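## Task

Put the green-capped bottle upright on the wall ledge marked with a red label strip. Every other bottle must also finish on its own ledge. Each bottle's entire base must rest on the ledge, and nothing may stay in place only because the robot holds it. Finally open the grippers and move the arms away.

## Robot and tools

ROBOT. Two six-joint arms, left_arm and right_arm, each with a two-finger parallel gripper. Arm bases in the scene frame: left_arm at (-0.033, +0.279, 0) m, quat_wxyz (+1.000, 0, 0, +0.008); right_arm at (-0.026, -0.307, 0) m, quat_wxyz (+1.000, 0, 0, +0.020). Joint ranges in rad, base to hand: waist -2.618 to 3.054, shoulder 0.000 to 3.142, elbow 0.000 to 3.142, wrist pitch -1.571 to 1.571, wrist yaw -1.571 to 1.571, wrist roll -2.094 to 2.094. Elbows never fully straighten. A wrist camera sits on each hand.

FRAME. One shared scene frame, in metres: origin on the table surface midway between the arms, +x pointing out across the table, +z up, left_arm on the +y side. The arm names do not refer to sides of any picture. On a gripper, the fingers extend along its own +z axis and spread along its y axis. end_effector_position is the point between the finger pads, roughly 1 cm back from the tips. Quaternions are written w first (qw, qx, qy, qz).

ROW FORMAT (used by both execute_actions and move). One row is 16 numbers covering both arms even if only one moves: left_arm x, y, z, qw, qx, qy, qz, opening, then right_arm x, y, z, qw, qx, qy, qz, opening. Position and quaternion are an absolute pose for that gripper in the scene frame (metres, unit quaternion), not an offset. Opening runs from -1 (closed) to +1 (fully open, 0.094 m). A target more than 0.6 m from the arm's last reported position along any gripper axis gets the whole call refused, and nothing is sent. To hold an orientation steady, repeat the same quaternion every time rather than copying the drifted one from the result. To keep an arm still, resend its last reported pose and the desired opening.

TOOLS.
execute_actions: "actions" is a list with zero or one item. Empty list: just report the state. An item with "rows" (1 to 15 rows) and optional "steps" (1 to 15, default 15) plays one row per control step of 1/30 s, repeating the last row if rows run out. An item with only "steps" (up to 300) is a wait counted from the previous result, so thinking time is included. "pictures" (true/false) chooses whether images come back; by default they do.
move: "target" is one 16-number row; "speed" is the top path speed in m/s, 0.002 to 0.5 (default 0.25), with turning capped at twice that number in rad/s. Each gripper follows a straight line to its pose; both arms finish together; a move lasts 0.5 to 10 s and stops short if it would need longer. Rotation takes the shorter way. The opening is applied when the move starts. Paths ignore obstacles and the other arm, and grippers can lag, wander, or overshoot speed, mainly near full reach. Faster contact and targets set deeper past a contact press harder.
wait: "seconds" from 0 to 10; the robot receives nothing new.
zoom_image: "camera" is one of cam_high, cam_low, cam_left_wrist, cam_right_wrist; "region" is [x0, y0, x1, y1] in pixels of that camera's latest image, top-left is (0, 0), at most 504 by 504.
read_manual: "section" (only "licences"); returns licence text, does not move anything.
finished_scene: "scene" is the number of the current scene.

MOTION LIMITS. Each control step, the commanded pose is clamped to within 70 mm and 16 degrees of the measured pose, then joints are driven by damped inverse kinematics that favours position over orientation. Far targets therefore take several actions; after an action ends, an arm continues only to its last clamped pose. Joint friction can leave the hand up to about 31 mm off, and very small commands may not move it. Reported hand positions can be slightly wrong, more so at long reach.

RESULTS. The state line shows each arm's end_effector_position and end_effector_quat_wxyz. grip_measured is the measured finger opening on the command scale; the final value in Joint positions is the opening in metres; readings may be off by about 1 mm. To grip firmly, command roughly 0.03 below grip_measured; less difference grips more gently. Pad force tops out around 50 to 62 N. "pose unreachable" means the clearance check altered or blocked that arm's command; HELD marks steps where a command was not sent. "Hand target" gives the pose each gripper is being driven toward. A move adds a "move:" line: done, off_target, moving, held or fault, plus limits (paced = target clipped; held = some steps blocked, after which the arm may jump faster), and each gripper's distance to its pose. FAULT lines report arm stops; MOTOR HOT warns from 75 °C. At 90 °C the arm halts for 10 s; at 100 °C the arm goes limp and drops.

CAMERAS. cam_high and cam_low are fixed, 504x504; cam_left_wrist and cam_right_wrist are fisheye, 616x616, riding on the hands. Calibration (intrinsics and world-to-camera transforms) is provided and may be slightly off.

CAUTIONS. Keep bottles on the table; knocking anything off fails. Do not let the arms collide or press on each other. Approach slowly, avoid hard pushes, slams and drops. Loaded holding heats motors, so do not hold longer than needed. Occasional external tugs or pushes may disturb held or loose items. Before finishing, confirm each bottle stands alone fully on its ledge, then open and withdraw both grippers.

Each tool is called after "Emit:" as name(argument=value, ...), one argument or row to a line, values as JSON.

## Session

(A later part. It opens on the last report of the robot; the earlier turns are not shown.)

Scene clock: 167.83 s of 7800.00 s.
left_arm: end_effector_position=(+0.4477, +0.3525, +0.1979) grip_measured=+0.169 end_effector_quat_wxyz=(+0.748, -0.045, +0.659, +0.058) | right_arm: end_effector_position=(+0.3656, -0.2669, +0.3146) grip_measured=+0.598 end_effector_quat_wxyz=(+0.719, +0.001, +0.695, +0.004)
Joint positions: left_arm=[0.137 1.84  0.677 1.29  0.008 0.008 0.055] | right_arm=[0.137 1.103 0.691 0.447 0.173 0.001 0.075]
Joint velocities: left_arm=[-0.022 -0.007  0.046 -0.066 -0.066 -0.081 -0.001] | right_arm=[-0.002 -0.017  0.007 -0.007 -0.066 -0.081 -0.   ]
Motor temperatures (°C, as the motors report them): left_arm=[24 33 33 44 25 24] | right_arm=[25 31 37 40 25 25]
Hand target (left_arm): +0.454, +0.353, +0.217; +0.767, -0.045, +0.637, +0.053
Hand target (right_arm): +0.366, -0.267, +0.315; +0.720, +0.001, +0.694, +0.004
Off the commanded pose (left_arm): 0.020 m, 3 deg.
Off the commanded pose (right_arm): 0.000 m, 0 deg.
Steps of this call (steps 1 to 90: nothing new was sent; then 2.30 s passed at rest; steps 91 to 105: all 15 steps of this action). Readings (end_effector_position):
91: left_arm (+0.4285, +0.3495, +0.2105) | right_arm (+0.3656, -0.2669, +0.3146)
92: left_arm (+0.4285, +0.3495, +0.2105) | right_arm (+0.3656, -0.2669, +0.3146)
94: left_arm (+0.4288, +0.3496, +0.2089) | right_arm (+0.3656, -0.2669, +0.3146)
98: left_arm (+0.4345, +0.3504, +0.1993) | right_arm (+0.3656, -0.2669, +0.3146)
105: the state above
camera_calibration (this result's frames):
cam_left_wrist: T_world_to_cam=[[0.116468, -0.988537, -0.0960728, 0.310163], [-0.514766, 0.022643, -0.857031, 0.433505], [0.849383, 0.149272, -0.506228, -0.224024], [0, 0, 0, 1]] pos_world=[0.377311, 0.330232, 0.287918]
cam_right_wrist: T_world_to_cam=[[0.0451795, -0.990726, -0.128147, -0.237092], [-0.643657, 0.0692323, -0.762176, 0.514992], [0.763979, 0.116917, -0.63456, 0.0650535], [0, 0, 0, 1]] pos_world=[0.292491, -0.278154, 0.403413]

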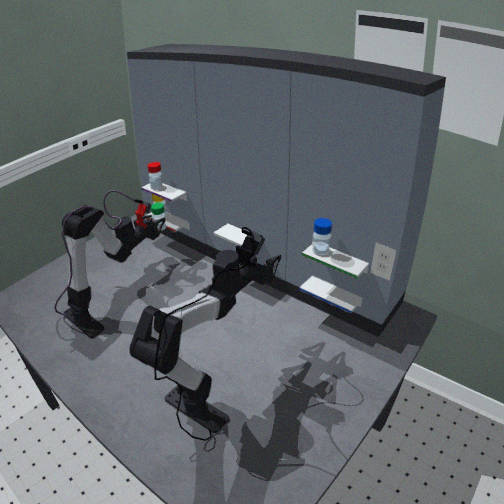

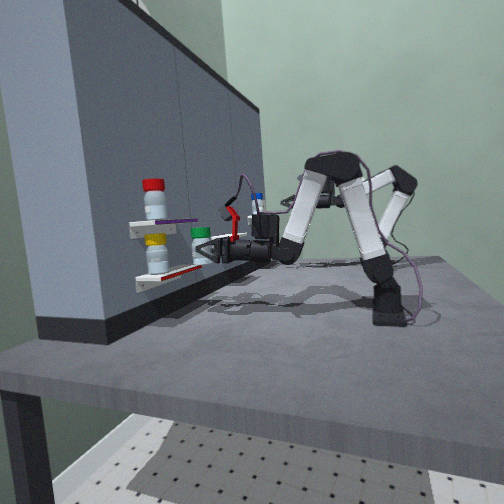

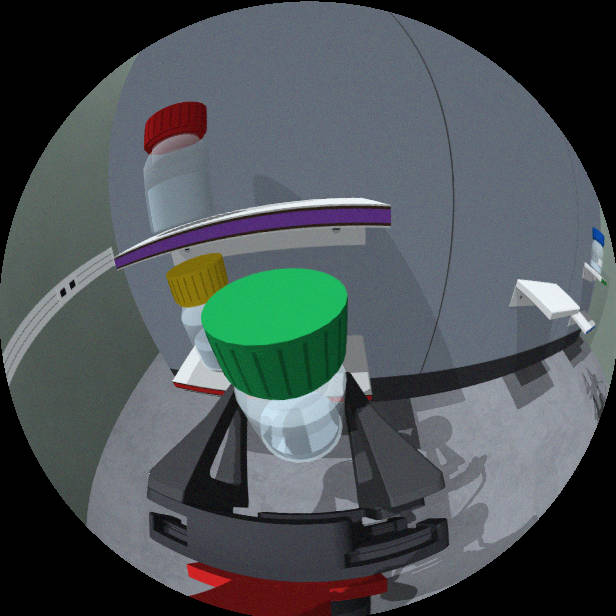

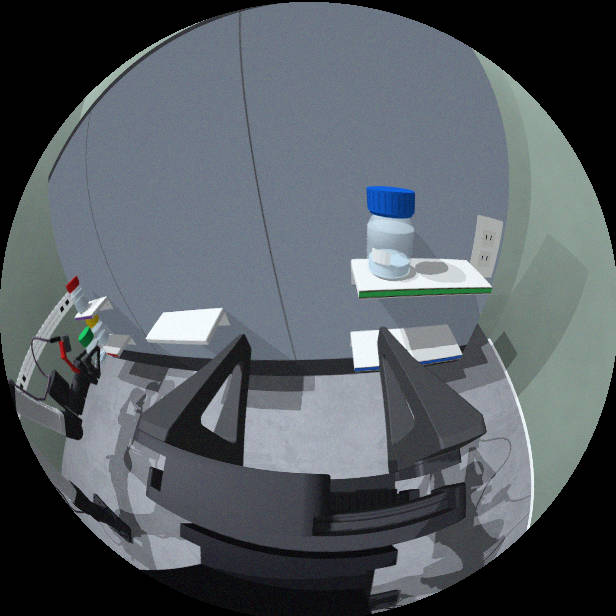

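Emit:
execute_actions(
  actions=[
    {"rows":[[0.457,0.3526,0.2185,0.7675,-0.0446,0.6372,0.0537,0.1,0.3656,-0.267,0.3149,0.72,0.001,0.694,0.004,0.6],[0.459,0.3529,0.22,0.7675,-0.0446,0.6372,0.0537,0.1,0.3656,-0.267,0.3149,0.72,0.001,0.694,0.004,0.6],[0.461,0.3532,0.2215,0.7675,-0.0446,0.6372,0.0537,0.1,0.3656,-0.267,0.3149,0.72,0.001,0.694,0.004,0.6],[0.463,0.3535,0.223,0.7675,-0.0446,0.6372,0.0537,0.1,0.3656,-0.267,0.3149,0.72,0.001,0.694,0.004,0.6],[0.465,0.3538,0.224,0.7675,-0.0446,0.6372,0.0537,0.1,0.3656,-0.267,0.3149,0.72,0.001,0.694,0.004,0.6],[0.468,0.3542,0.224,0.7675,-0.0446,0.6372,0.0537,0.1,0.3656,-0.267,0.3149,0.72,0.001,0.694,0.004,0.6],[0.471,0.3546,0.224,0.7675,-0.0446,0.6372,0.0537,0.1,0.3656,-0.267,0.3149,0.72,0.001,0.694,0.004,0.6],[0.474,0.3551,0.224,0.7675,-0.0446,0.6372,0.0537,0.1,0.3656,-0.267,0.3149,0.72,0.001,0.694,0.004,0.6],[0.477,0.3555,0.224,0.7675,-0.0446,0.6372,0.0537,0.1,0.3656,-0.267,0.3149,0.72,0.001,0.694,0.004,0.6],[0.48,0.3559,0.224,0.7675,-0.0446,0.6372,0.0537,0.1,0.3656,-0.267,0.3149,0.72,0.001,0.694,0.004,0.6],[0.483,0.3564,0.224,0.7675,-0.0446,0.6372,0.0537,0.1,0.3656,-0.267,0.3149,0.72,0.001,0.694,0.004,0.6],[0.485,0.3566,0.224,0.7675,-0.0446,0.6372,0.0537,0.1,0.3656,-0.267,0.3149,0.72,0.001,0.694,0.004,0.6]],"steps":15},
  ],
)

Emit:
zoom_image(
  camera="cam_low",
  region=[130,190,250,290],
)

Scene clock: 174.33 s of 7800.00 s.
left_arm: end_effector_position=(+0.4779, +0.3572, +0.2088) grip_measured=+0.169 end_effector_quat_wxyz=(+0.753, -0.045, +0.654, +0.058) | right_arm: end_effector_position=(+0.3656, -0.2669, +0.3146) grip_measured=+0.598 end_effector_quat_wxyz=(+0.719, +0.001, +0.695, +0.004)
Joint positions: left_arm=[0.137 1.904 0.817 1.229 0.008 0.008 0.055] | right_arm=[0.137 1.103 0.691 0.447 0.173 0.001 0.075]
Joint velocities: left_arm=[-0.007  0.061  0.032 -0.125 -0.007 -0.007 -0.   ] | right_arm=[-0.002 -0.017 -0.017  0.037 -0.037  0.007 -0.002]
Motor temperatures (°C, as the motors report them): left_arm=[24 32 34 44 25 24] | right_arm=[25 31 37 40 25 25]
Hand target (left_arm): +0.484, +0.357, +0.224; +0.767, -0.045, +0.637, +0.053
Hand target (right_arm): +0.366, -0.267, +0.315; +0.720, +0.001, +0.694, +0.004
Off the commanded pose (left_arm): 0.017 m, 3 deg.
Off the commanded pose (right_arm): 0.000 m, 0 deg.
Steps of this call (steps 1 to 90: nothing new was sent; then 3.00 s passed at rest; steps 91 to 105: all 15 steps of this action). Readings (end_effector_position):
91: left_arm (+0.4481, +0.3526, +0.1984) | right_arm (+0.3656, -0.2669, +0.3146)
92: left_arm (+0.4486, +0.3526, +0.1985) | right_arm (+0.3656, -0.2669, +0.3146)
94: left_arm (+0.4512, +0.3530, +0.2003) | right_arm (+0.3656, -0.2669, +0.3146)
98: left_arm (+0.4604, +0.3545, +0.2101) | right_arm (+0.3656, -0.2669, +0.3146)
105: the state above
camera_calibration (this result's frames):
cam_left_wrist: T_world_to_cam=[[0.117825, -0.988396, -0.0958662, 0.31158], [-0.501688, 0.0240646, -0.864714, 0.453107], [0.856987, 0.14998, -0.493031, -0.251489], [0, 0, 0, 1]] pos_world=[0.40613, 0.334779, 0.297686]
cam_right_wrist: T_world_to_cam=[[0.0451795, -0.990726, -0.128147, -0.237092], [-0.643657, 0.0692323, -0.762176, 0.514992], [0.763979, 0.116917, -0.63456, 0.0650535], [0, 0, 0, 1]] pos_world=[0.292491, -0.278154, 0.403413]

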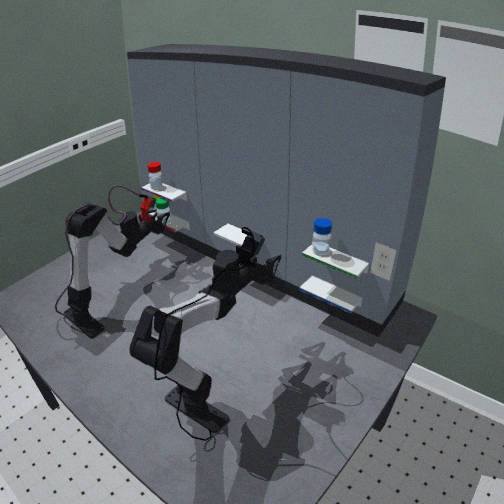

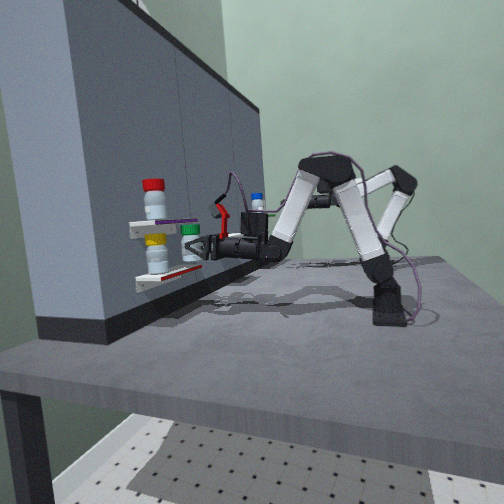

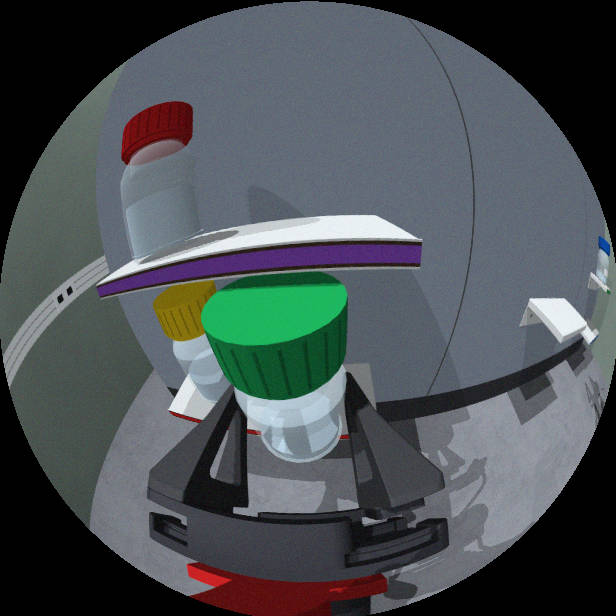

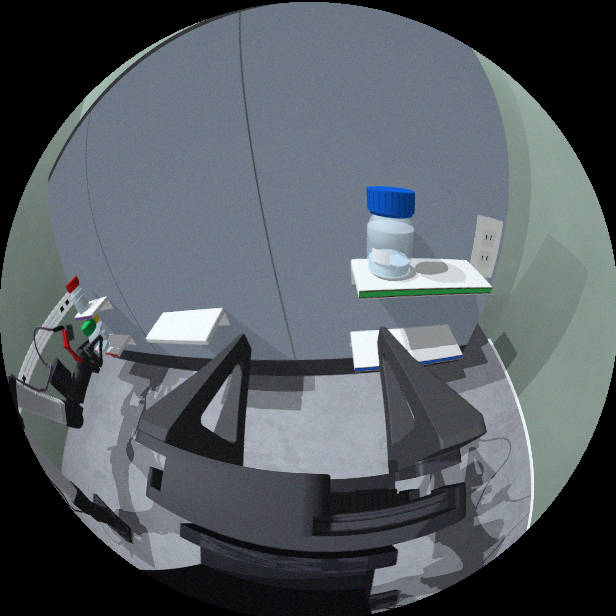

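Region (130, 190, 250, 290) of cam_low's 504x504 image, scaled by 4.200, with more detail than that image has.

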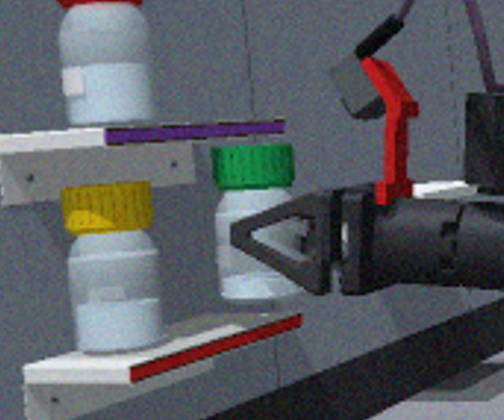

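Emit:
execute_actions(
  actions=[
    {"rows":[[0.487,0.3569,0.223,0.7675,-0.0446,0.6372,0.0537,0.1,0.3656,-0.267,0.3149,0.72,0.001,0.694,0.004,0.6],[0.489,0.3572,0.222,0.7675,-0.0446,0.6372,0.0537,0.1,0.3656,-0.267,0.3149,0.72,0.001,0.694,0.004,0.6],[0.492,0.3576,0.221,0.7675,-0.0446,0.6372,0.0537,0.1,0.3656,-0.267,0.3149,0.72,0.001,0.694,0.004,0.6],[0.495,0.3581,0.22,0.7675,-0.0446,0.6372,0.0537,0.1,0.3656,-0.267,0.3149,0.72,0.001,0.694,0.004,0.6],[0.498,0.3585,0.219,0.7675,-0.0446,0.6372,0.0537,0.1,0.3656,-0.267,0.3149,0.72,0.001,0.694,0.004,0.6],[0.501,0.3589,0.219,0.7675,-0.0446,0.6372,0.0537,0.1,0.3656,-0.267,0.3149,0.72,0.001,0.694,0.004,0.6],[0.504,0.3594,0.219,0.7675,-0.0446,0.6372,0.0537,0.1,0.3656,-0.267,0.3149,0.72,0.001,0.694,0.004,0.6],[0.507,0.3598,0.219,0.7675,-0.0446,0.6372,0.0537,0.1,0.3656,-0.267,0.3149,0.72,0.001,0.694,0.004,0.6],[0.51,0.3602,0.219,0.7675,-0.0446,0.6372,0.0537,0.1,0.3656,-0.267,0.3149,0.72,0.001,0.694,0.004,0.6],[0.513,0.3607,0.219,0.7675,-0.0446,0.6372,0.0537,0.1,0.3656,-0.267,0.3149,0.72,0.001,0.694,0.004,0.6],[0.516,0.3611,0.219,0.7675,-0.0446,0.6372,0.0537,0.1,0.3656,-0.267,0.3149,0.72,0.001,0.694,0.004,0.6],[0.519,0.3615,0.219,0.7675,-0.0446,0.6372,0.0537,0.1,0.3656,-0.267,0.3149,0.72,0.001,0.694,0.004,0.6],[0.521,0.3618,0.219,0.7675,-0.0446,0.6372,0.0537,0.1,0.3656,-0.267,0.3149,0.72,0.001,0.694,0.004,0.6]],"steps":15},
  ],
)

Emit:
zoom_image(
  camera="cam_low",
  region=[130,190,250,290],
)

Scene clock: 177.63 s of 7800.00 s.
left_arm: end_effector_position=(+0.5126, +0.3626, +0.2002) grip_measured=+0.169 end_effector_quat_wxyz=(+0.750, -0.045, +0.657, +0.058) | right_arm: end_effector_position=(+0.3656, -0.2669, +0.3146) grip_measured=+0.598 end_effector_quat_wxyz=(+0.719, +0.001, +0.695, +0.004)
Joint positions: left_arm=[0.137 2.022 0.968 1.186 0.008 0.008 0.055] | right_arm=[0.137 1.103 0.691 0.447 0.173 0.001 0.075]
Joint velocities: left_arm=[-0.022  0.085  0.149 -0.037 -0.051  0.022  0.   ] | right_arm=[ 0.002  0.007 -0.012  0.081 -0.022 -0.066  0.001]
Motor temperatures (°C, as the motors report them): left_arm=[24 33 34 44 25 24] | right_arm=[25 30 37 40 25 25]
Hand target (left_arm): +0.519, +0.362, +0.218; +0.767, -0.045, +0.637, +0.053
Hand target (right_arm): +0.366, -0.267, +0.315; +0.720, +0.001, +0.694, +0.004
Off the commanded pose (left_arm): 0.021 m, 3 deg.
Off the commanded pose (right_arm): 0.000 m, 0 deg.
Steps of this call (steps 1 to 84: nothing new was sent; steps 85 to 99: all 15 steps of this action). Readings (end_effector_position):
85: left_arm (+0.4787, +0.3573, +0.2042) | right_arm (+0.3656, -0.2669, +0.3146)
86: left_arm (+0.4791, +0.3574, +0.2041) | right_arm (+0.3656, -0.2669, +0.3146)
88: left_arm (+0.4827, +0.3579, +0.2035) | right_arm (+0.3656, -0.2669, +0.3146)
92: left_arm (+0.4942, +0.3597, +0.2001) | right_arm (+0.3656, -0.2669, +0.3146)
99: the state above
camera_calibration (this result's frames):
cam_left_wrist: T_world_to_cam=[[0.116887, -0.988542, -0.0955135, 0.31245], [-0.510139, 0.0227536, -0.859791, 0.46678], [0.852112, 0.149224, -0.501635, -0.281825], [0, 0, 0, 1]] pos_world=[0.441747, 0.340304, 0.289803]
cam_right_wrist: T_world_to_cam=[[0.0451795, -0.990726, -0.128147, -0.237092], [-0.643657, 0.0692323, -0.762176, 0.514992], [0.763979, 0.116917, -0.63456, 0.0650535], [0, 0, 0, 1]] pos_world=[0.292491, -0.278154, 0.403413]

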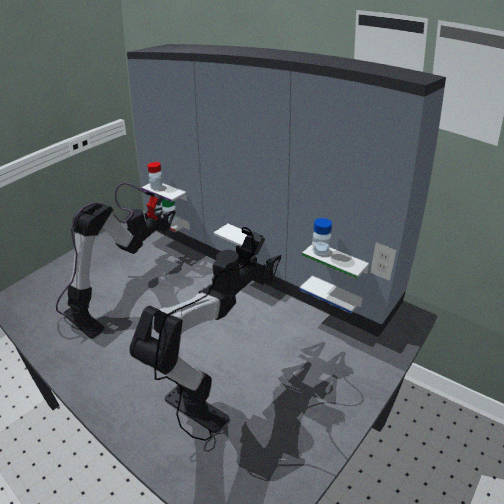

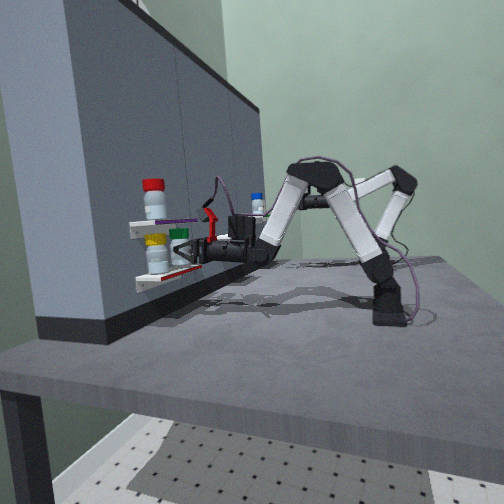

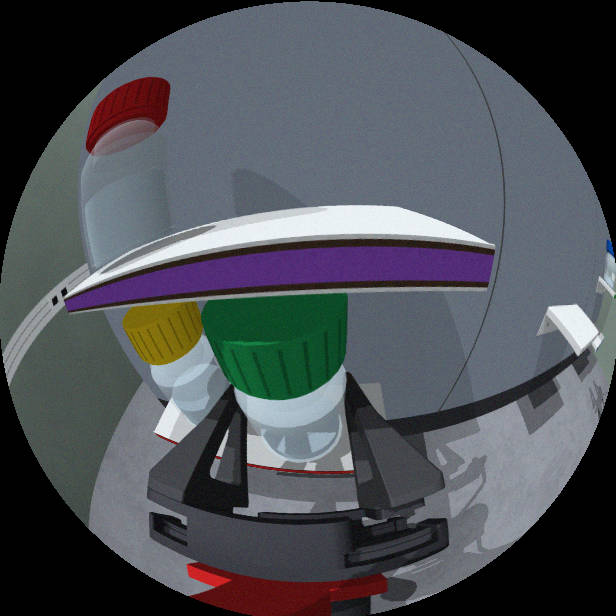

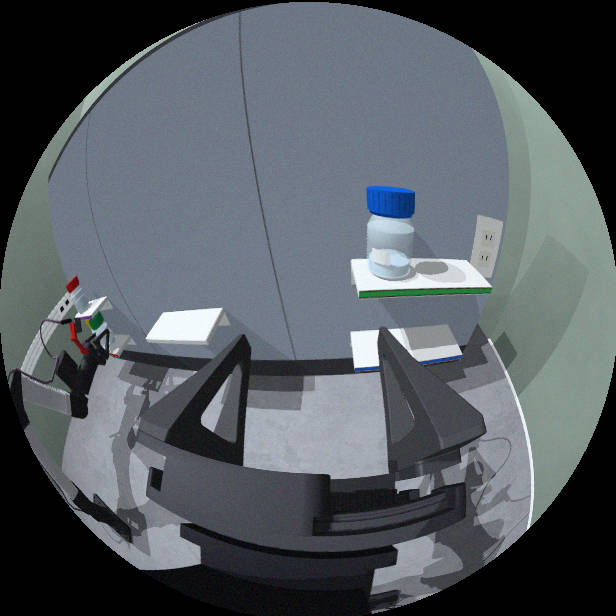

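Region (130, 190, 250, 290) of cam_low's 504x504 image, scaled by 4.200, with more detail than that image has.

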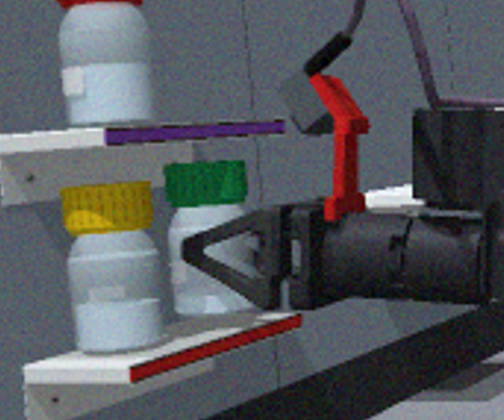

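Emit:
execute_actions(
  actions=[
    {"rows":[[0.523,0.3621,0.219,0.7675,-0.0446,0.6372,0.0537,0.1,0.3656,-0.267,0.3149,0.72,0.001,0.694,0.004,0.6],[0.525,0.3624,0.219,0.7675,-0.0446,0.6372,0.0537,0.1,0.3656,-0.267,0.3149,0.72,0.001,0.694,0.004,0.6],[0.527,0.3627,0.219,0.7675,-0.0446,0.6372,0.0537,0.1,0.3656,-0.267,0.3149,0.72,0.001,0.694,0.004,0.6],[0.529,0.363,0.219,0.7675,-0.0446,0.6372,0.0537,0.1,0.3656,-0.267,0.3149,0.72,0.001,0.694,0.004,0.6],[0.531,0.3633,0.219,0.7675,-0.0446,0.6372,0.0537,0.1,0.3656,-0.267,0.3149,0.72,0.001,0.694,0.004,0.6],[0.532,0.3634,0.219,0.7675,-0.0446,0.6372,0.0537,0.1,0.3656,-0.267,0.3149,0.72,0.001,0.694,0.004,0.6],[0.532,0.3634,0.219,0.7675,-0.0446,0.6372,0.0537,0.1,0.3656,-0.267,0.3149,0.72,0.001,0.694,0.004,0.6],[0.532,0.3634,0.2184,0.7675,-0.0446,0.6372,0.0537,0.1,0.3656,-0.267,0.3149,0.72,0.001,0.694,0.004,0.6],[0.532,0.3634,0.2178,0.7675,-0.0446,0.6372,0.0537,0.1,0.3656,-0.267,0.3149,0.72,0.001,0.694,0.004,0.6],[0.532,0.3634,0.2172,0.7675,-0.0446,0.6372,0.0537,0.1,0.3656,-0.267,0.3149,0.72,0.001,0.694,0.004,0.6],[0.532,0.3634,0.2166,0.7675,-0.0446,0.6372,0.0537,0.1,0.3656,-0.267,0.3149,0.72,0.001,0.694,0.004,0.6],[0.532,0.3634,0.216,0.7675,-0.0446,0.6372,0.0537,0.1,0.3656,-0.267,0.3149,0.72,0.001,0.694,0.004,0.6]],"steps":15},
  ],
)

Emit:
zoom_image(
  camera="cam_low",
  region=[130,190,250,290],
)

Scene clock: 187.13 s of 7800.00 s.
left_arm: end_effector_position=(+0.5261, +0.3647, +0.1967) grip_measured=+0.169 end_effector_quat_wxyz=(+0.748, -0.045, +0.660, +0.058) | right_arm: end_effector_position=(+0.3656, -0.2669, +0.3146) grip_measured=+0.598 end_effector_quat_wxyz=(+0.719, +0.001, +0.695, +0.004)
Joint positions: left_arm=[0.137 2.065 1.029 1.162 0.008 0.008 0.055] | right_arm=[0.137 1.103 0.691 0.447 0.173 0.001 0.075]
Joint velocities: left_arm=[ 0.002  0.027 -0.007 -0.022  0.007  0.037 -0.001] | right_arm=[-0.002  0.002 -0.022 -0.007 -0.007 -0.007  0.001]
Motor temperatures (°C, as the motors report them): left_arm=[24 34 35 44 25 24] | right_arm=[25 30 38 41 25 25]
Hand target (left_arm): +0.531, +0.364, +0.216; +0.767, -0.045, +0.637, +0.053
Hand target (right_arm): +0.366, -0.267, +0.315; +0.720, +0.001, +0.694, +0.004
Off the commanded pose (left_arm): 0.020 m, 3 deg.
Off the commanded pose (right_arm): 0.000 m, 0 deg.
Steps of this call (steps 1 to 90: nothing new was sent; then 6.00 s passed at rest; steps 91 to 105: all 15 steps of this action). Readings (end_effector_position):
91: left_arm (+0.5141, +0.3628, +0.1992) | right_arm (+0.3656, -0.2669, +0.3146)
92: left_arm (+0.5147, +0.3629, +0.1994) | right_arm (+0.3656, -0.2669, +0.3146)
94: left_arm (+0.5179, +0.3634, +0.2002) | right_arm (+0.3656, -0.2669, +0.3146)
98: left_arm (+0.5245, +0.3644, +0.2016) | right_arm (+0.3656, -0.2669, +0.3146)
105: the state above
camera_calibration (this result's frames):
cam_left_wrist: T_world_to_cam=[[0.116312, -0.988631, -0.0952918, 0.312894], [-0.515316, 0.0219506, -0.856719, 0.472956], [0.849071, 0.148752, -0.506904, -0.292537], [0, 0, 0, 1]] pos_world=[0.455713, 0.34247, 0.286719]
cam_right_wrist: T_world_to_cam=[[0.0451795, -0.990726, -0.128147, -0.237092], [-0.643657, 0.0692323, -0.762176, 0.514992], [0.763979, 0.116917, -0.63456, 0.0650535], [0, 0, 0, 1]] pos_world=[0.292491, -0.278154, 0.403413]

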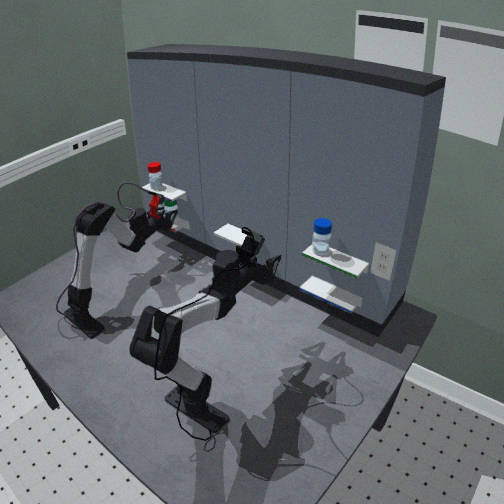

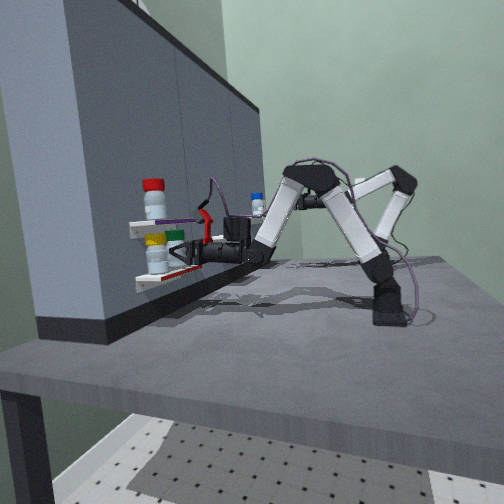

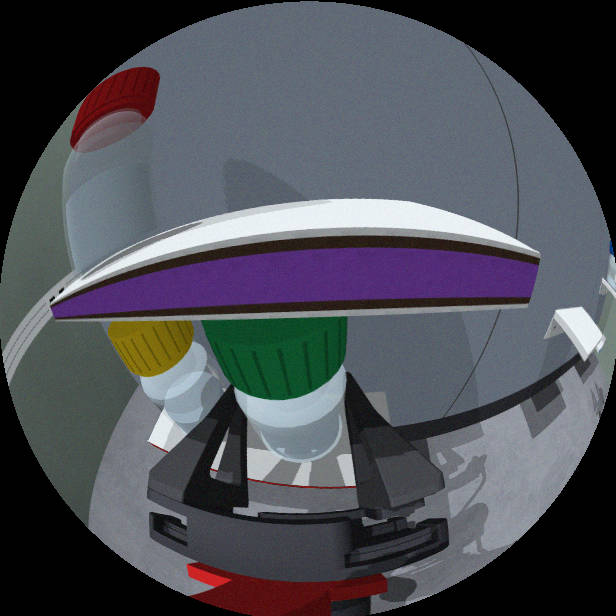

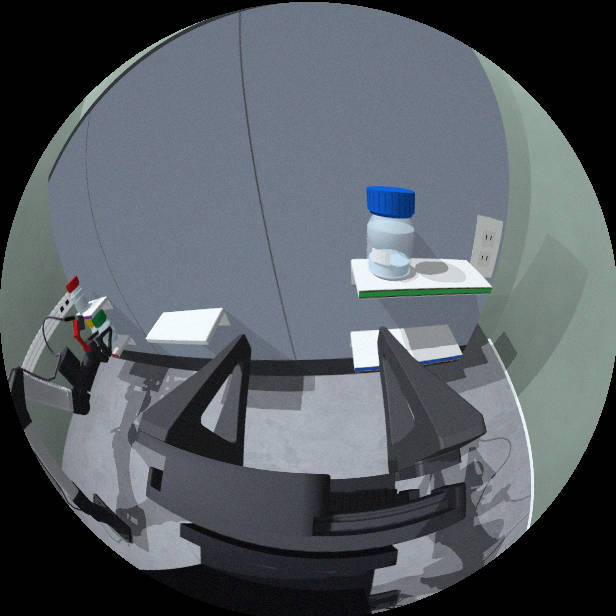

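Region (130, 190, 250, 290) of cam_low's 504x504 image, scaled by 4.200, with more detail than that image has.

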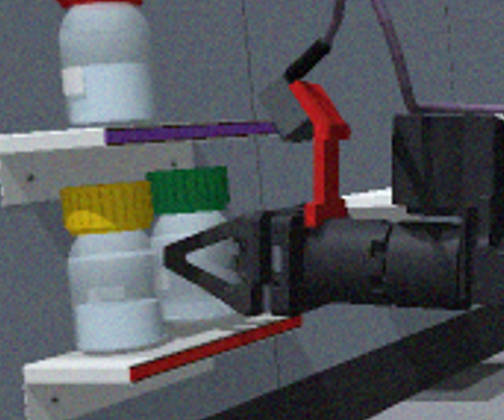

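Emit:
execute_actions(
  actions=[
    {"rows":[[0.531,0.3634,0.2155,0.7675,-0.0446,0.6372,0.0537,0.1,0.3656,-0.267,0.3149,0.72,0.001,0.694,0.004,0.6],[0.531,0.3634,0.215,0.7675,-0.0446,0.6372,0.0537,0.1,0.3656,-0.267,0.3149,0.72,0.001,0.694,0.004,0.6],[0.531,0.3634,0.2145,0.7675,-0.0446,0.6372,0.0537,0.1,0.3656,-0.267,0.3149,0.72,0.001,0.694,0.004,0.6],[0.531,0.3634,0.214,0.7675,-0.0446,0.6372,0.0537,0.1,0.3656,-0.267,0.3149,0.72,0.001,0.694,0.004,0.6],[0.531,0.3634,0.2135,0.7675,-0.0446,0.6372,0.0537,0.1,0.3656,-0.267,0.3149,0.72,0.001,0.694,0.004,0.6],[0.531,0.3634,0.213,0.7675,-0.0446,0.6372,0.0537,0.1,0.3656,-0.267,0.3149,0.72,0.001,0.694,0.004,0.6],[0.531,0.3634,0.2125,0.7675,-0.0446,0.6372,0.0537,0.1,0.3656,-0.267,0.3149,0.72,0.001,0.694,0.004,0.6],[0.531,0.3634,0.212,0.7675,-0.0446,0.6372,0.0537,0.1,0.3656,-0.267,0.3149,0.72,0.001,0.694,0.004,0.6],[0.531,0.3634,0.2115,0.7675,-0.0446,0.6372,0.0537,0.1,0.3656,-0.267,0.3149,0.72,0.001,0.694,0.004,0.6],[0.531,0.3634,0.211,0.7675,-0.0446,0.6372,0.0537,0.1,0.3656,-0.267,0.3149,0.72,0.001,0.694,0.004,0.6],[0.531,0.3634,0.2105,0.7675,-0.0446,0.6372,0.0537,0.1,0.3656,-0.267,0.3149,0.72,0.001,0.694,0.004,0.6],[0.531,0.3634,0.21,0.7675,-0.0446,0.6372,0.0537,0.1,0.3656,-0.267,0.3149,0.72,0.001,0.694,0.004,0.6]],"steps":15},
  ],
)

Emit:
zoom_image(
  camera="cam_low",
  region=[130,190,250,290],
)

Scene clock: 190.70 s of 7800.00 s.
left_arm: end_effector_position=(+0.5268, +0.3648, +0.1920) grip_measured=+0.169 end_effector_quat_wxyz=(+0.746, -0.046, +0.662, +0.058) | right_arm: end_effector_position=(+0.3656, -0.2669, +0.3146) grip_measured=+0.598 end_effector_quat_wxyz=(+0.719, +0.001, +0.695, +0.004)
Joint positions: left_arm=[0.137 2.075 1.029 1.166 0.008 0.007 0.055] | right_arm=[0.137 1.103 0.691 0.447 0.173 0.001 0.075]
Joint velocities: left_arm=[-0.002  0.002  0.007  0.037 -0.007 -0.051 -0.   ] | right_arm=[ 0.012  0.002 -0.012  0.007  0.007 -0.051 -0.001]
Motor temperatures (°C, as the motors report them): left_arm=[24 34 35 44 25 24] | right_arm=[25 30 38 41 25 25]
Hand target (left_arm): +0.530, +0.363, +0.210; +0.767, -0.045, +0.638, +0.053
Hand target (right_arm): +0.366, -0.267, +0.315; +0.720, +0.001, +0.694, +0.004
Off the commanded pose (left_arm): 0.019 m, 4 deg.
Off the commanded pose (right_arm): 0.000 m, 0 deg.
Steps of this call (steps 1 to 90: nothing new was sent; then 0.07 s passed at rest; steps 91 to 105: all 15 steps of this action). Readings (end_effector_position):
91: left_arm (+0.5262, +0.3647, +0.1959) | right_arm (+0.3656, -0.2669, +0.3146)
92: left_arm (+0.5262, +0.3647, +0.1959) | right_arm (+0.3656, -0.2669, +0.3146)
94: left_arm (+0.5262, +0.3647, +0.1959) | right_arm (+0.3656, -0.2669, +0.3146)
98: left_arm (+0.5262, +0.3647, +0.1959) | right_arm (+0.3656, -0.2669, +0.3146)
105: the state above
camera_calibration (this result's frames):
cam_left_wrist: T_world_to_cam=[[0.115662, -0.988766, -0.0946755, 0.312746], [-0.520748, 0.0208045, -0.853457, 0.471952], [0.845839, 0.148015, -0.512492, -0.29249], [0, 0, 0, 1]] pos_world=[0.456995, 0.342707, 0.282501]
cam_right_wrist: T_world_to_cam=[[0.0451795, -0.990726, -0.128147, -0.237092], [-0.643657, 0.0692323, -0.762176, 0.514992], [0.763979, 0.116917, -0.63456, 0.0650535], [0, 0, 0, 1]] pos_world=[0.292491, -0.278154, 0.403413]

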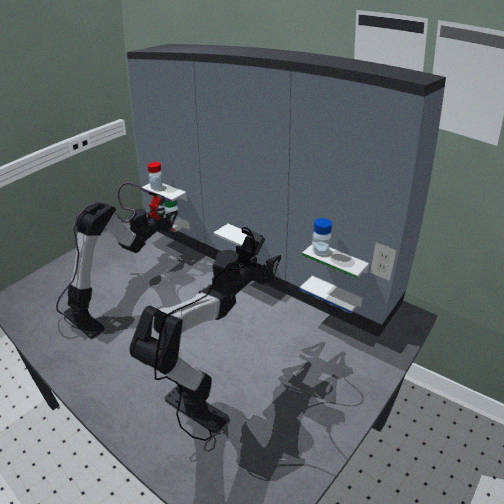

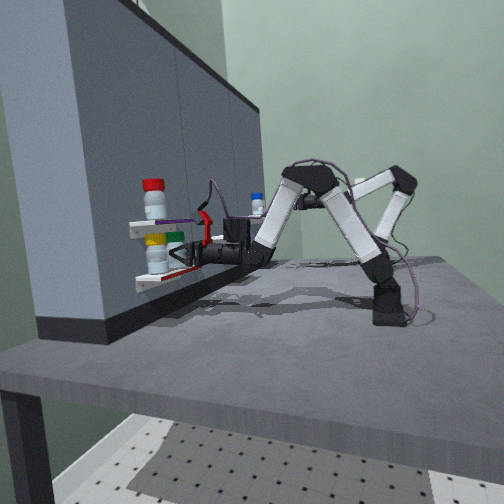

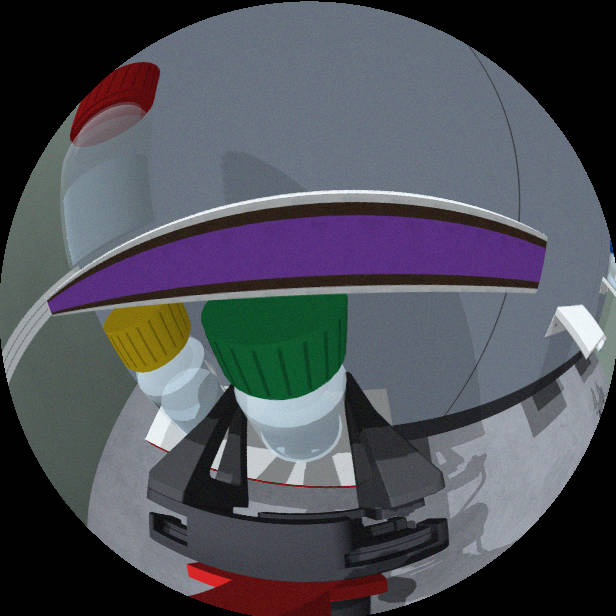

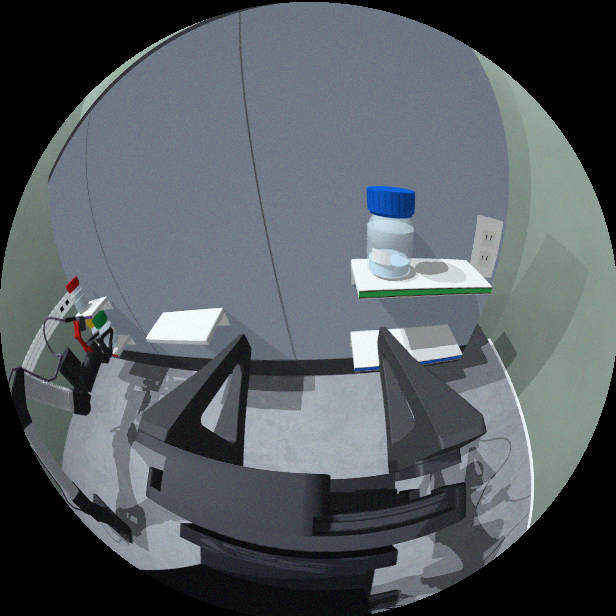

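Region (130, 190, 250, 290) of cam_low's 504x504 image, scaled by 4.200, with more detail than that image has.

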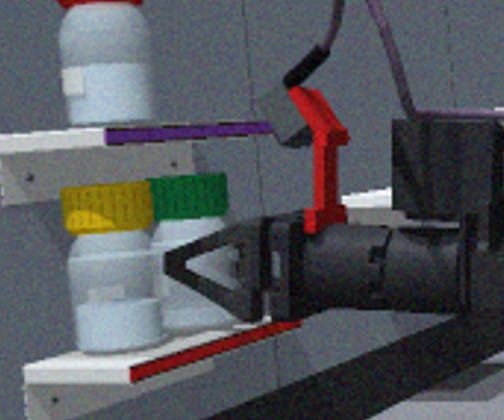

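Emit:
execute_actions(
  actions=[
    {"rows":[[0.531,0.3634,0.2095,0.7675,-0.0446,0.6372,0.0537,0.1,0.3656,-0.267,0.3149,0.72,0.001,0.694,0.004,0.6],[0.531,0.3634,0.209,0.7675,-0.0446,0.6372,0.0537,0.1,0.3656,-0.267,0.3149,0.72,0.001,0.694,0.004,0.6],[0.5314,0.3634,0.2055,0.7627,-0.045,0.6429,0.0534,0.1,0.3656,-0.267,0.3149,0.72,0.001,0.694,0.004,0.6],[0.5318,0.3634,0.202,0.7578,-0.0454,0.6486,0.053,0.1,0.3656,-0.267,0.3149,0.72,0.001,0.694,0.004,0.6],[0.532,0.3634,0.198,0.753,-0.0458,0.6543,0.0527,0.1,0.3656,-0.267,0.3149,0.72,0.001,0.694,0.004,0.6],[0.532,0.3634,0.198,0.753,-0.0458,0.6543,0.0527,0.1,0.3656,-0.267,0.3149,0.72,0.001,0.694,0.004,0.6],[0.532,0.3634,0.198,0.753,-0.0458,0.6543,0.0527,0.1,0.3656,-0.267,0.3149,0.72,0.001,0.694,0.004,0.6],[0.532,0.3634,0.198,0.753,-0.0458,0.6543,0.0527,0.15,0.3656,-0.267,0.3149,0.72,0.001,0.694,0.004,0.6],[0.532,0.3634,0.198,0.753,-0.0458,0.6543,0.0527,0.2,0.3656,-0.267,0.3149,0.72,0.001,0.694,0.004,0.6],[0.532,0.3634,0.198,0.753,-0.0458,0.6543,0.0527,0.28,0.3656,-0.267,0.3149,0.72,0.001,0.694,0.004,0.6],[0.532,0.3634,0.198,0.753,-0.0458,0.6543,0.0527,0.38,0.3656,-0.267,0.3149,0.72,0.001,0.694,0.004,0.6],[0.532,0.3634,0.198,0.753,-0.0458,0.6543,0.0527,0.48,0.3656,-0.267,0.3149,0.72,0.001,0.694,0.004,0.6],[0.532,0.3634,0.198,0.753,-0.0458,0.6543,0.0527,0.6,0.3656,-0.267,0.3149,0.72,0.001,0.694,0.004,0.6]],"steps":15},
  ],
)

Emit:
move(
  target=[0.40,0.345,0.20,0.753,-0.0458,0.6543,0.0527,0.6,0.3656,-0.267,0.3149,0.72,0.001,0.694,0.004,0.6],
  speed=0.12,
)

Emit:
zoom_image(
  camera="cam_low",
  region=[110,160,290,310],
)

Scene clock: 195.57 s of 7800.00 s.
left_arm: end_effector_position=(+0.5268, +0.3648, +0.1918) grip_measured=+0.595 end_effector_quat_wxyz=(+0.746, -0.046, +0.662, +0.058) | right_arm: end_effector_position=(+0.3656, -0.2669, +0.3146) grip_measured=+0.598 end_effector_quat_wxyz=(+0.719, +0.001, +0.695, +0.004)
Joint positions: left_arm=[0.137 2.075 1.029 1.165 0.008 0.007 0.075] | right_arm=[0.137 1.103 0.691 0.447 0.173 0.001 0.075]
Joint velocities: left_arm=[ 0.017 -0.002 -0.017  0.022 -0.051  0.022  0.007] | right_arm=[ 0.007  0.002  0.002 -0.022  0.007  0.007  0.   ]
Motor temperatures (°C, as the motors report them): left_arm=[24 35 35 45 25 24] | right_arm=[25 29 38 41 25 25]
Hand target (left_arm): +0.532, +0.363, +0.198; +0.753, -0.046, +0.654, +0.053
Hand target (right_arm): +0.366, -0.267, +0.315; +0.720, +0.001, +0.694, +0.004
Off the commanded pose (left_arm): 0.008 m, 1 deg.
Off the commanded pose (right_arm): 0.000 m, 0 deg.
Steps of this call (steps 1 to 90: nothing new was sent; then 1.37 s passed at rest; steps 91 to 105: all 15 steps of this action). Readings (end_effector_position):
91: left_arm (+0.5268, +0.3648, +0.1920) | right_arm (+0.3656, -0.2669, +0.3146)
92: left_arm (+0.5268, +0.3648, +0.1921) | right_arm (+0.3656, -0.2669, +0.3146)
94: left_arm (+0.5268, +0.3648, +0.1921) | right_arm (+0.3656, -0.2669, +0.3146)
98: left_arm (+0.5268, +0.3648, +0.1918) | right_arm (+0.3656, -0.2669, +0.3146)
105: the state above
camera_calibration (this result's frames):
cam_left_wrist: T_world_to_cam=[[0.115591, -0.988777, -0.094647, 0.312766], [-0.521391, 0.0207047, -0.853067, 0.472105], [0.845453, 0.147955, -0.513146, -0.292254], [0, 0, 0, 1]] pos_world=[0.457085, 0.342721, 0.28237]
cam_right_wrist: T_world_to_cam=[[0.0451795, -0.990726, -0.128147, -0.237092], [-0.643657, 0.0692323, -0.762176, 0.514992], [0.763979, 0.116917, -0.63456, 0.0650535], [0, 0, 0, 1]] pos_world=[0.292491, -0.278154, 0.403413]

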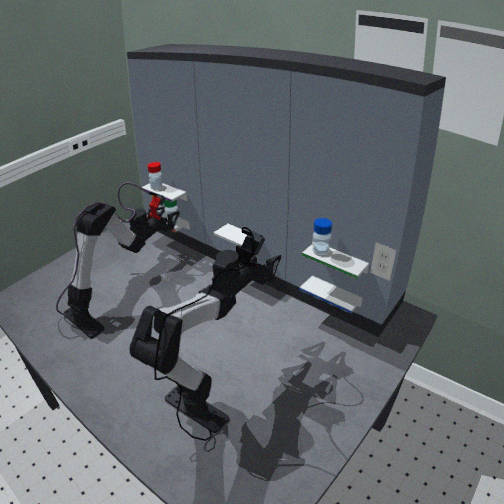

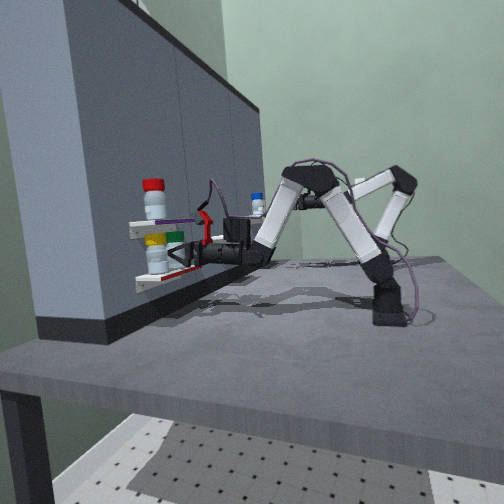

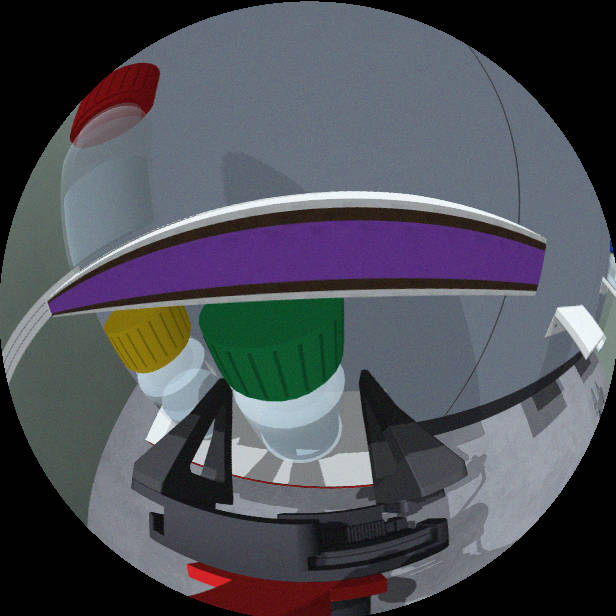

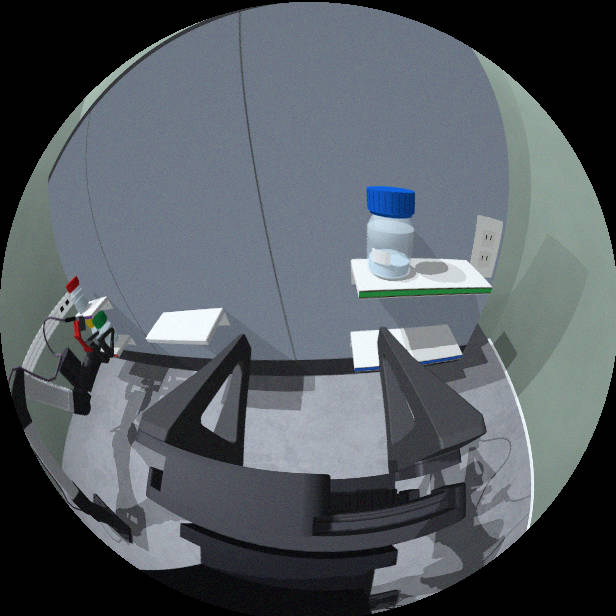

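Scene clock: 197.23 s of 7800.00 s.
left_arm: end_effector_position=(+0.4073, +0.3462, +0.2020) grip_measured=+0.598 end_effector_quat_wxyz=(+0.752, -0.045, +0.655, +0.058) | right_arm: end_effector_position=(+0.3656, -0.2669, +0.3146) grip_measured=+0.598 end_effector_quat_wxyz=(+0.719, +0.001, +0.695, +0.004)
Joint positions: left_arm=[0.137 1.712 0.512 1.337 0.008 0.007 0.075] | right_arm=[0.137 1.103 0.691 0.447 0.173 0.001 0.075]
Joint velocities: left_arm=[-0.002 -0.007 -0.022  0.051 -0.051 -0.066  0.   ] | right_arm=[ 0.012  0.017  0.002 -0.007  0.051 -0.066 -0.   ]
Motor temperatures (°C, as the motors report them): left_arm=[24 35 35 45 25 24] | right_arm=[25 29 38 41 25 25]
Hand target (left_arm): +0.401, +0.343, +0.201; +0.753, -0.046, +0.654, +0.053
Hand target (right_arm): +0.366, -0.267, +0.315; +0.720, +0.001, +0.694, +0.004
Off the commanded pose (left_arm): 0.008 m, 1 deg.
Off the commanded pose (right_arm): 0.000 m, 0 deg.
move: done
camera_calibration (this result's frames):
cam_left_wrist: T_world_to_cam=[[0.117309, -0.988511, -0.095315, 0.308554], [-0.505871, 0.0231122, -0.862299, 0.413564], [0.854595, 0.149373, -0.497348, -0.190645], [0, 0, 0, 1]] pos_world=[0.335938, 0.323928, 0.291209]
cam_right_wrist: T_world_to_cam=[[0.0451795, -0.990726, -0.128147, -0.237092], [-0.643657, 0.0692323, -0.762176, 0.514992], [0.763979, 0.116917, -0.63456, 0.0650535], [0, 0, 0, 1]] pos_world=[0.292491, -0.278154, 0.403413]

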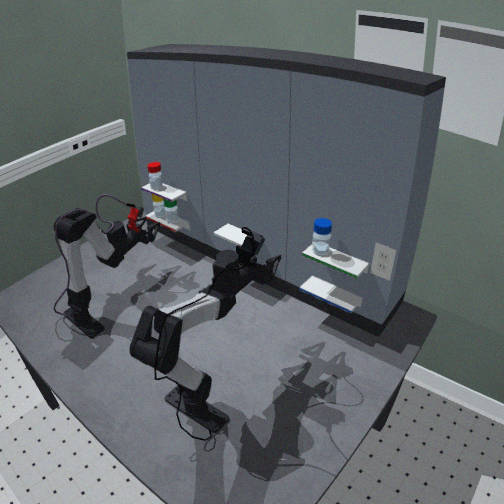

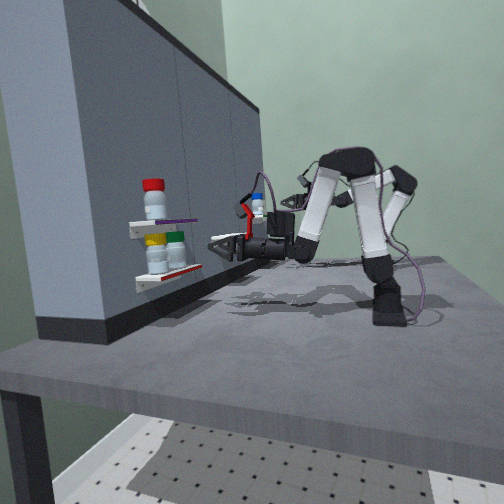

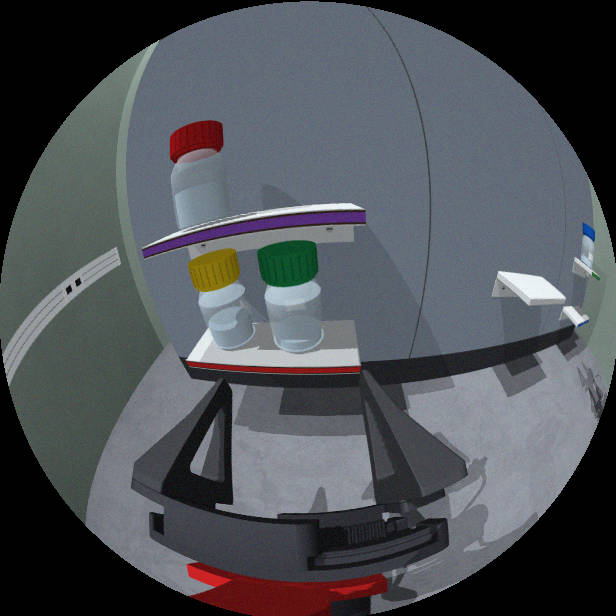

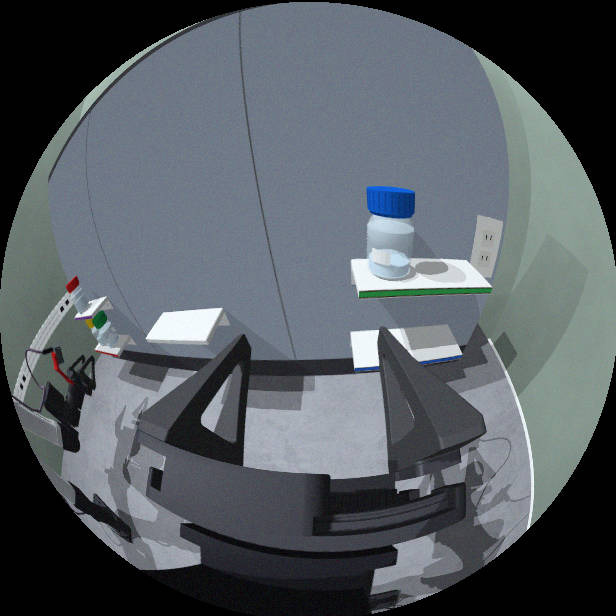

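Region (110, 160, 290, 310) of cam_low's 504x504 image, scaled by 2.800, with more detail than that image has.

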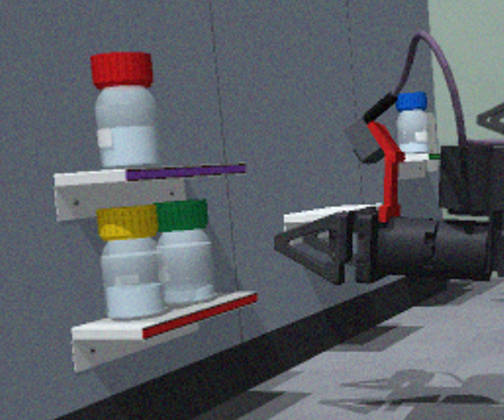

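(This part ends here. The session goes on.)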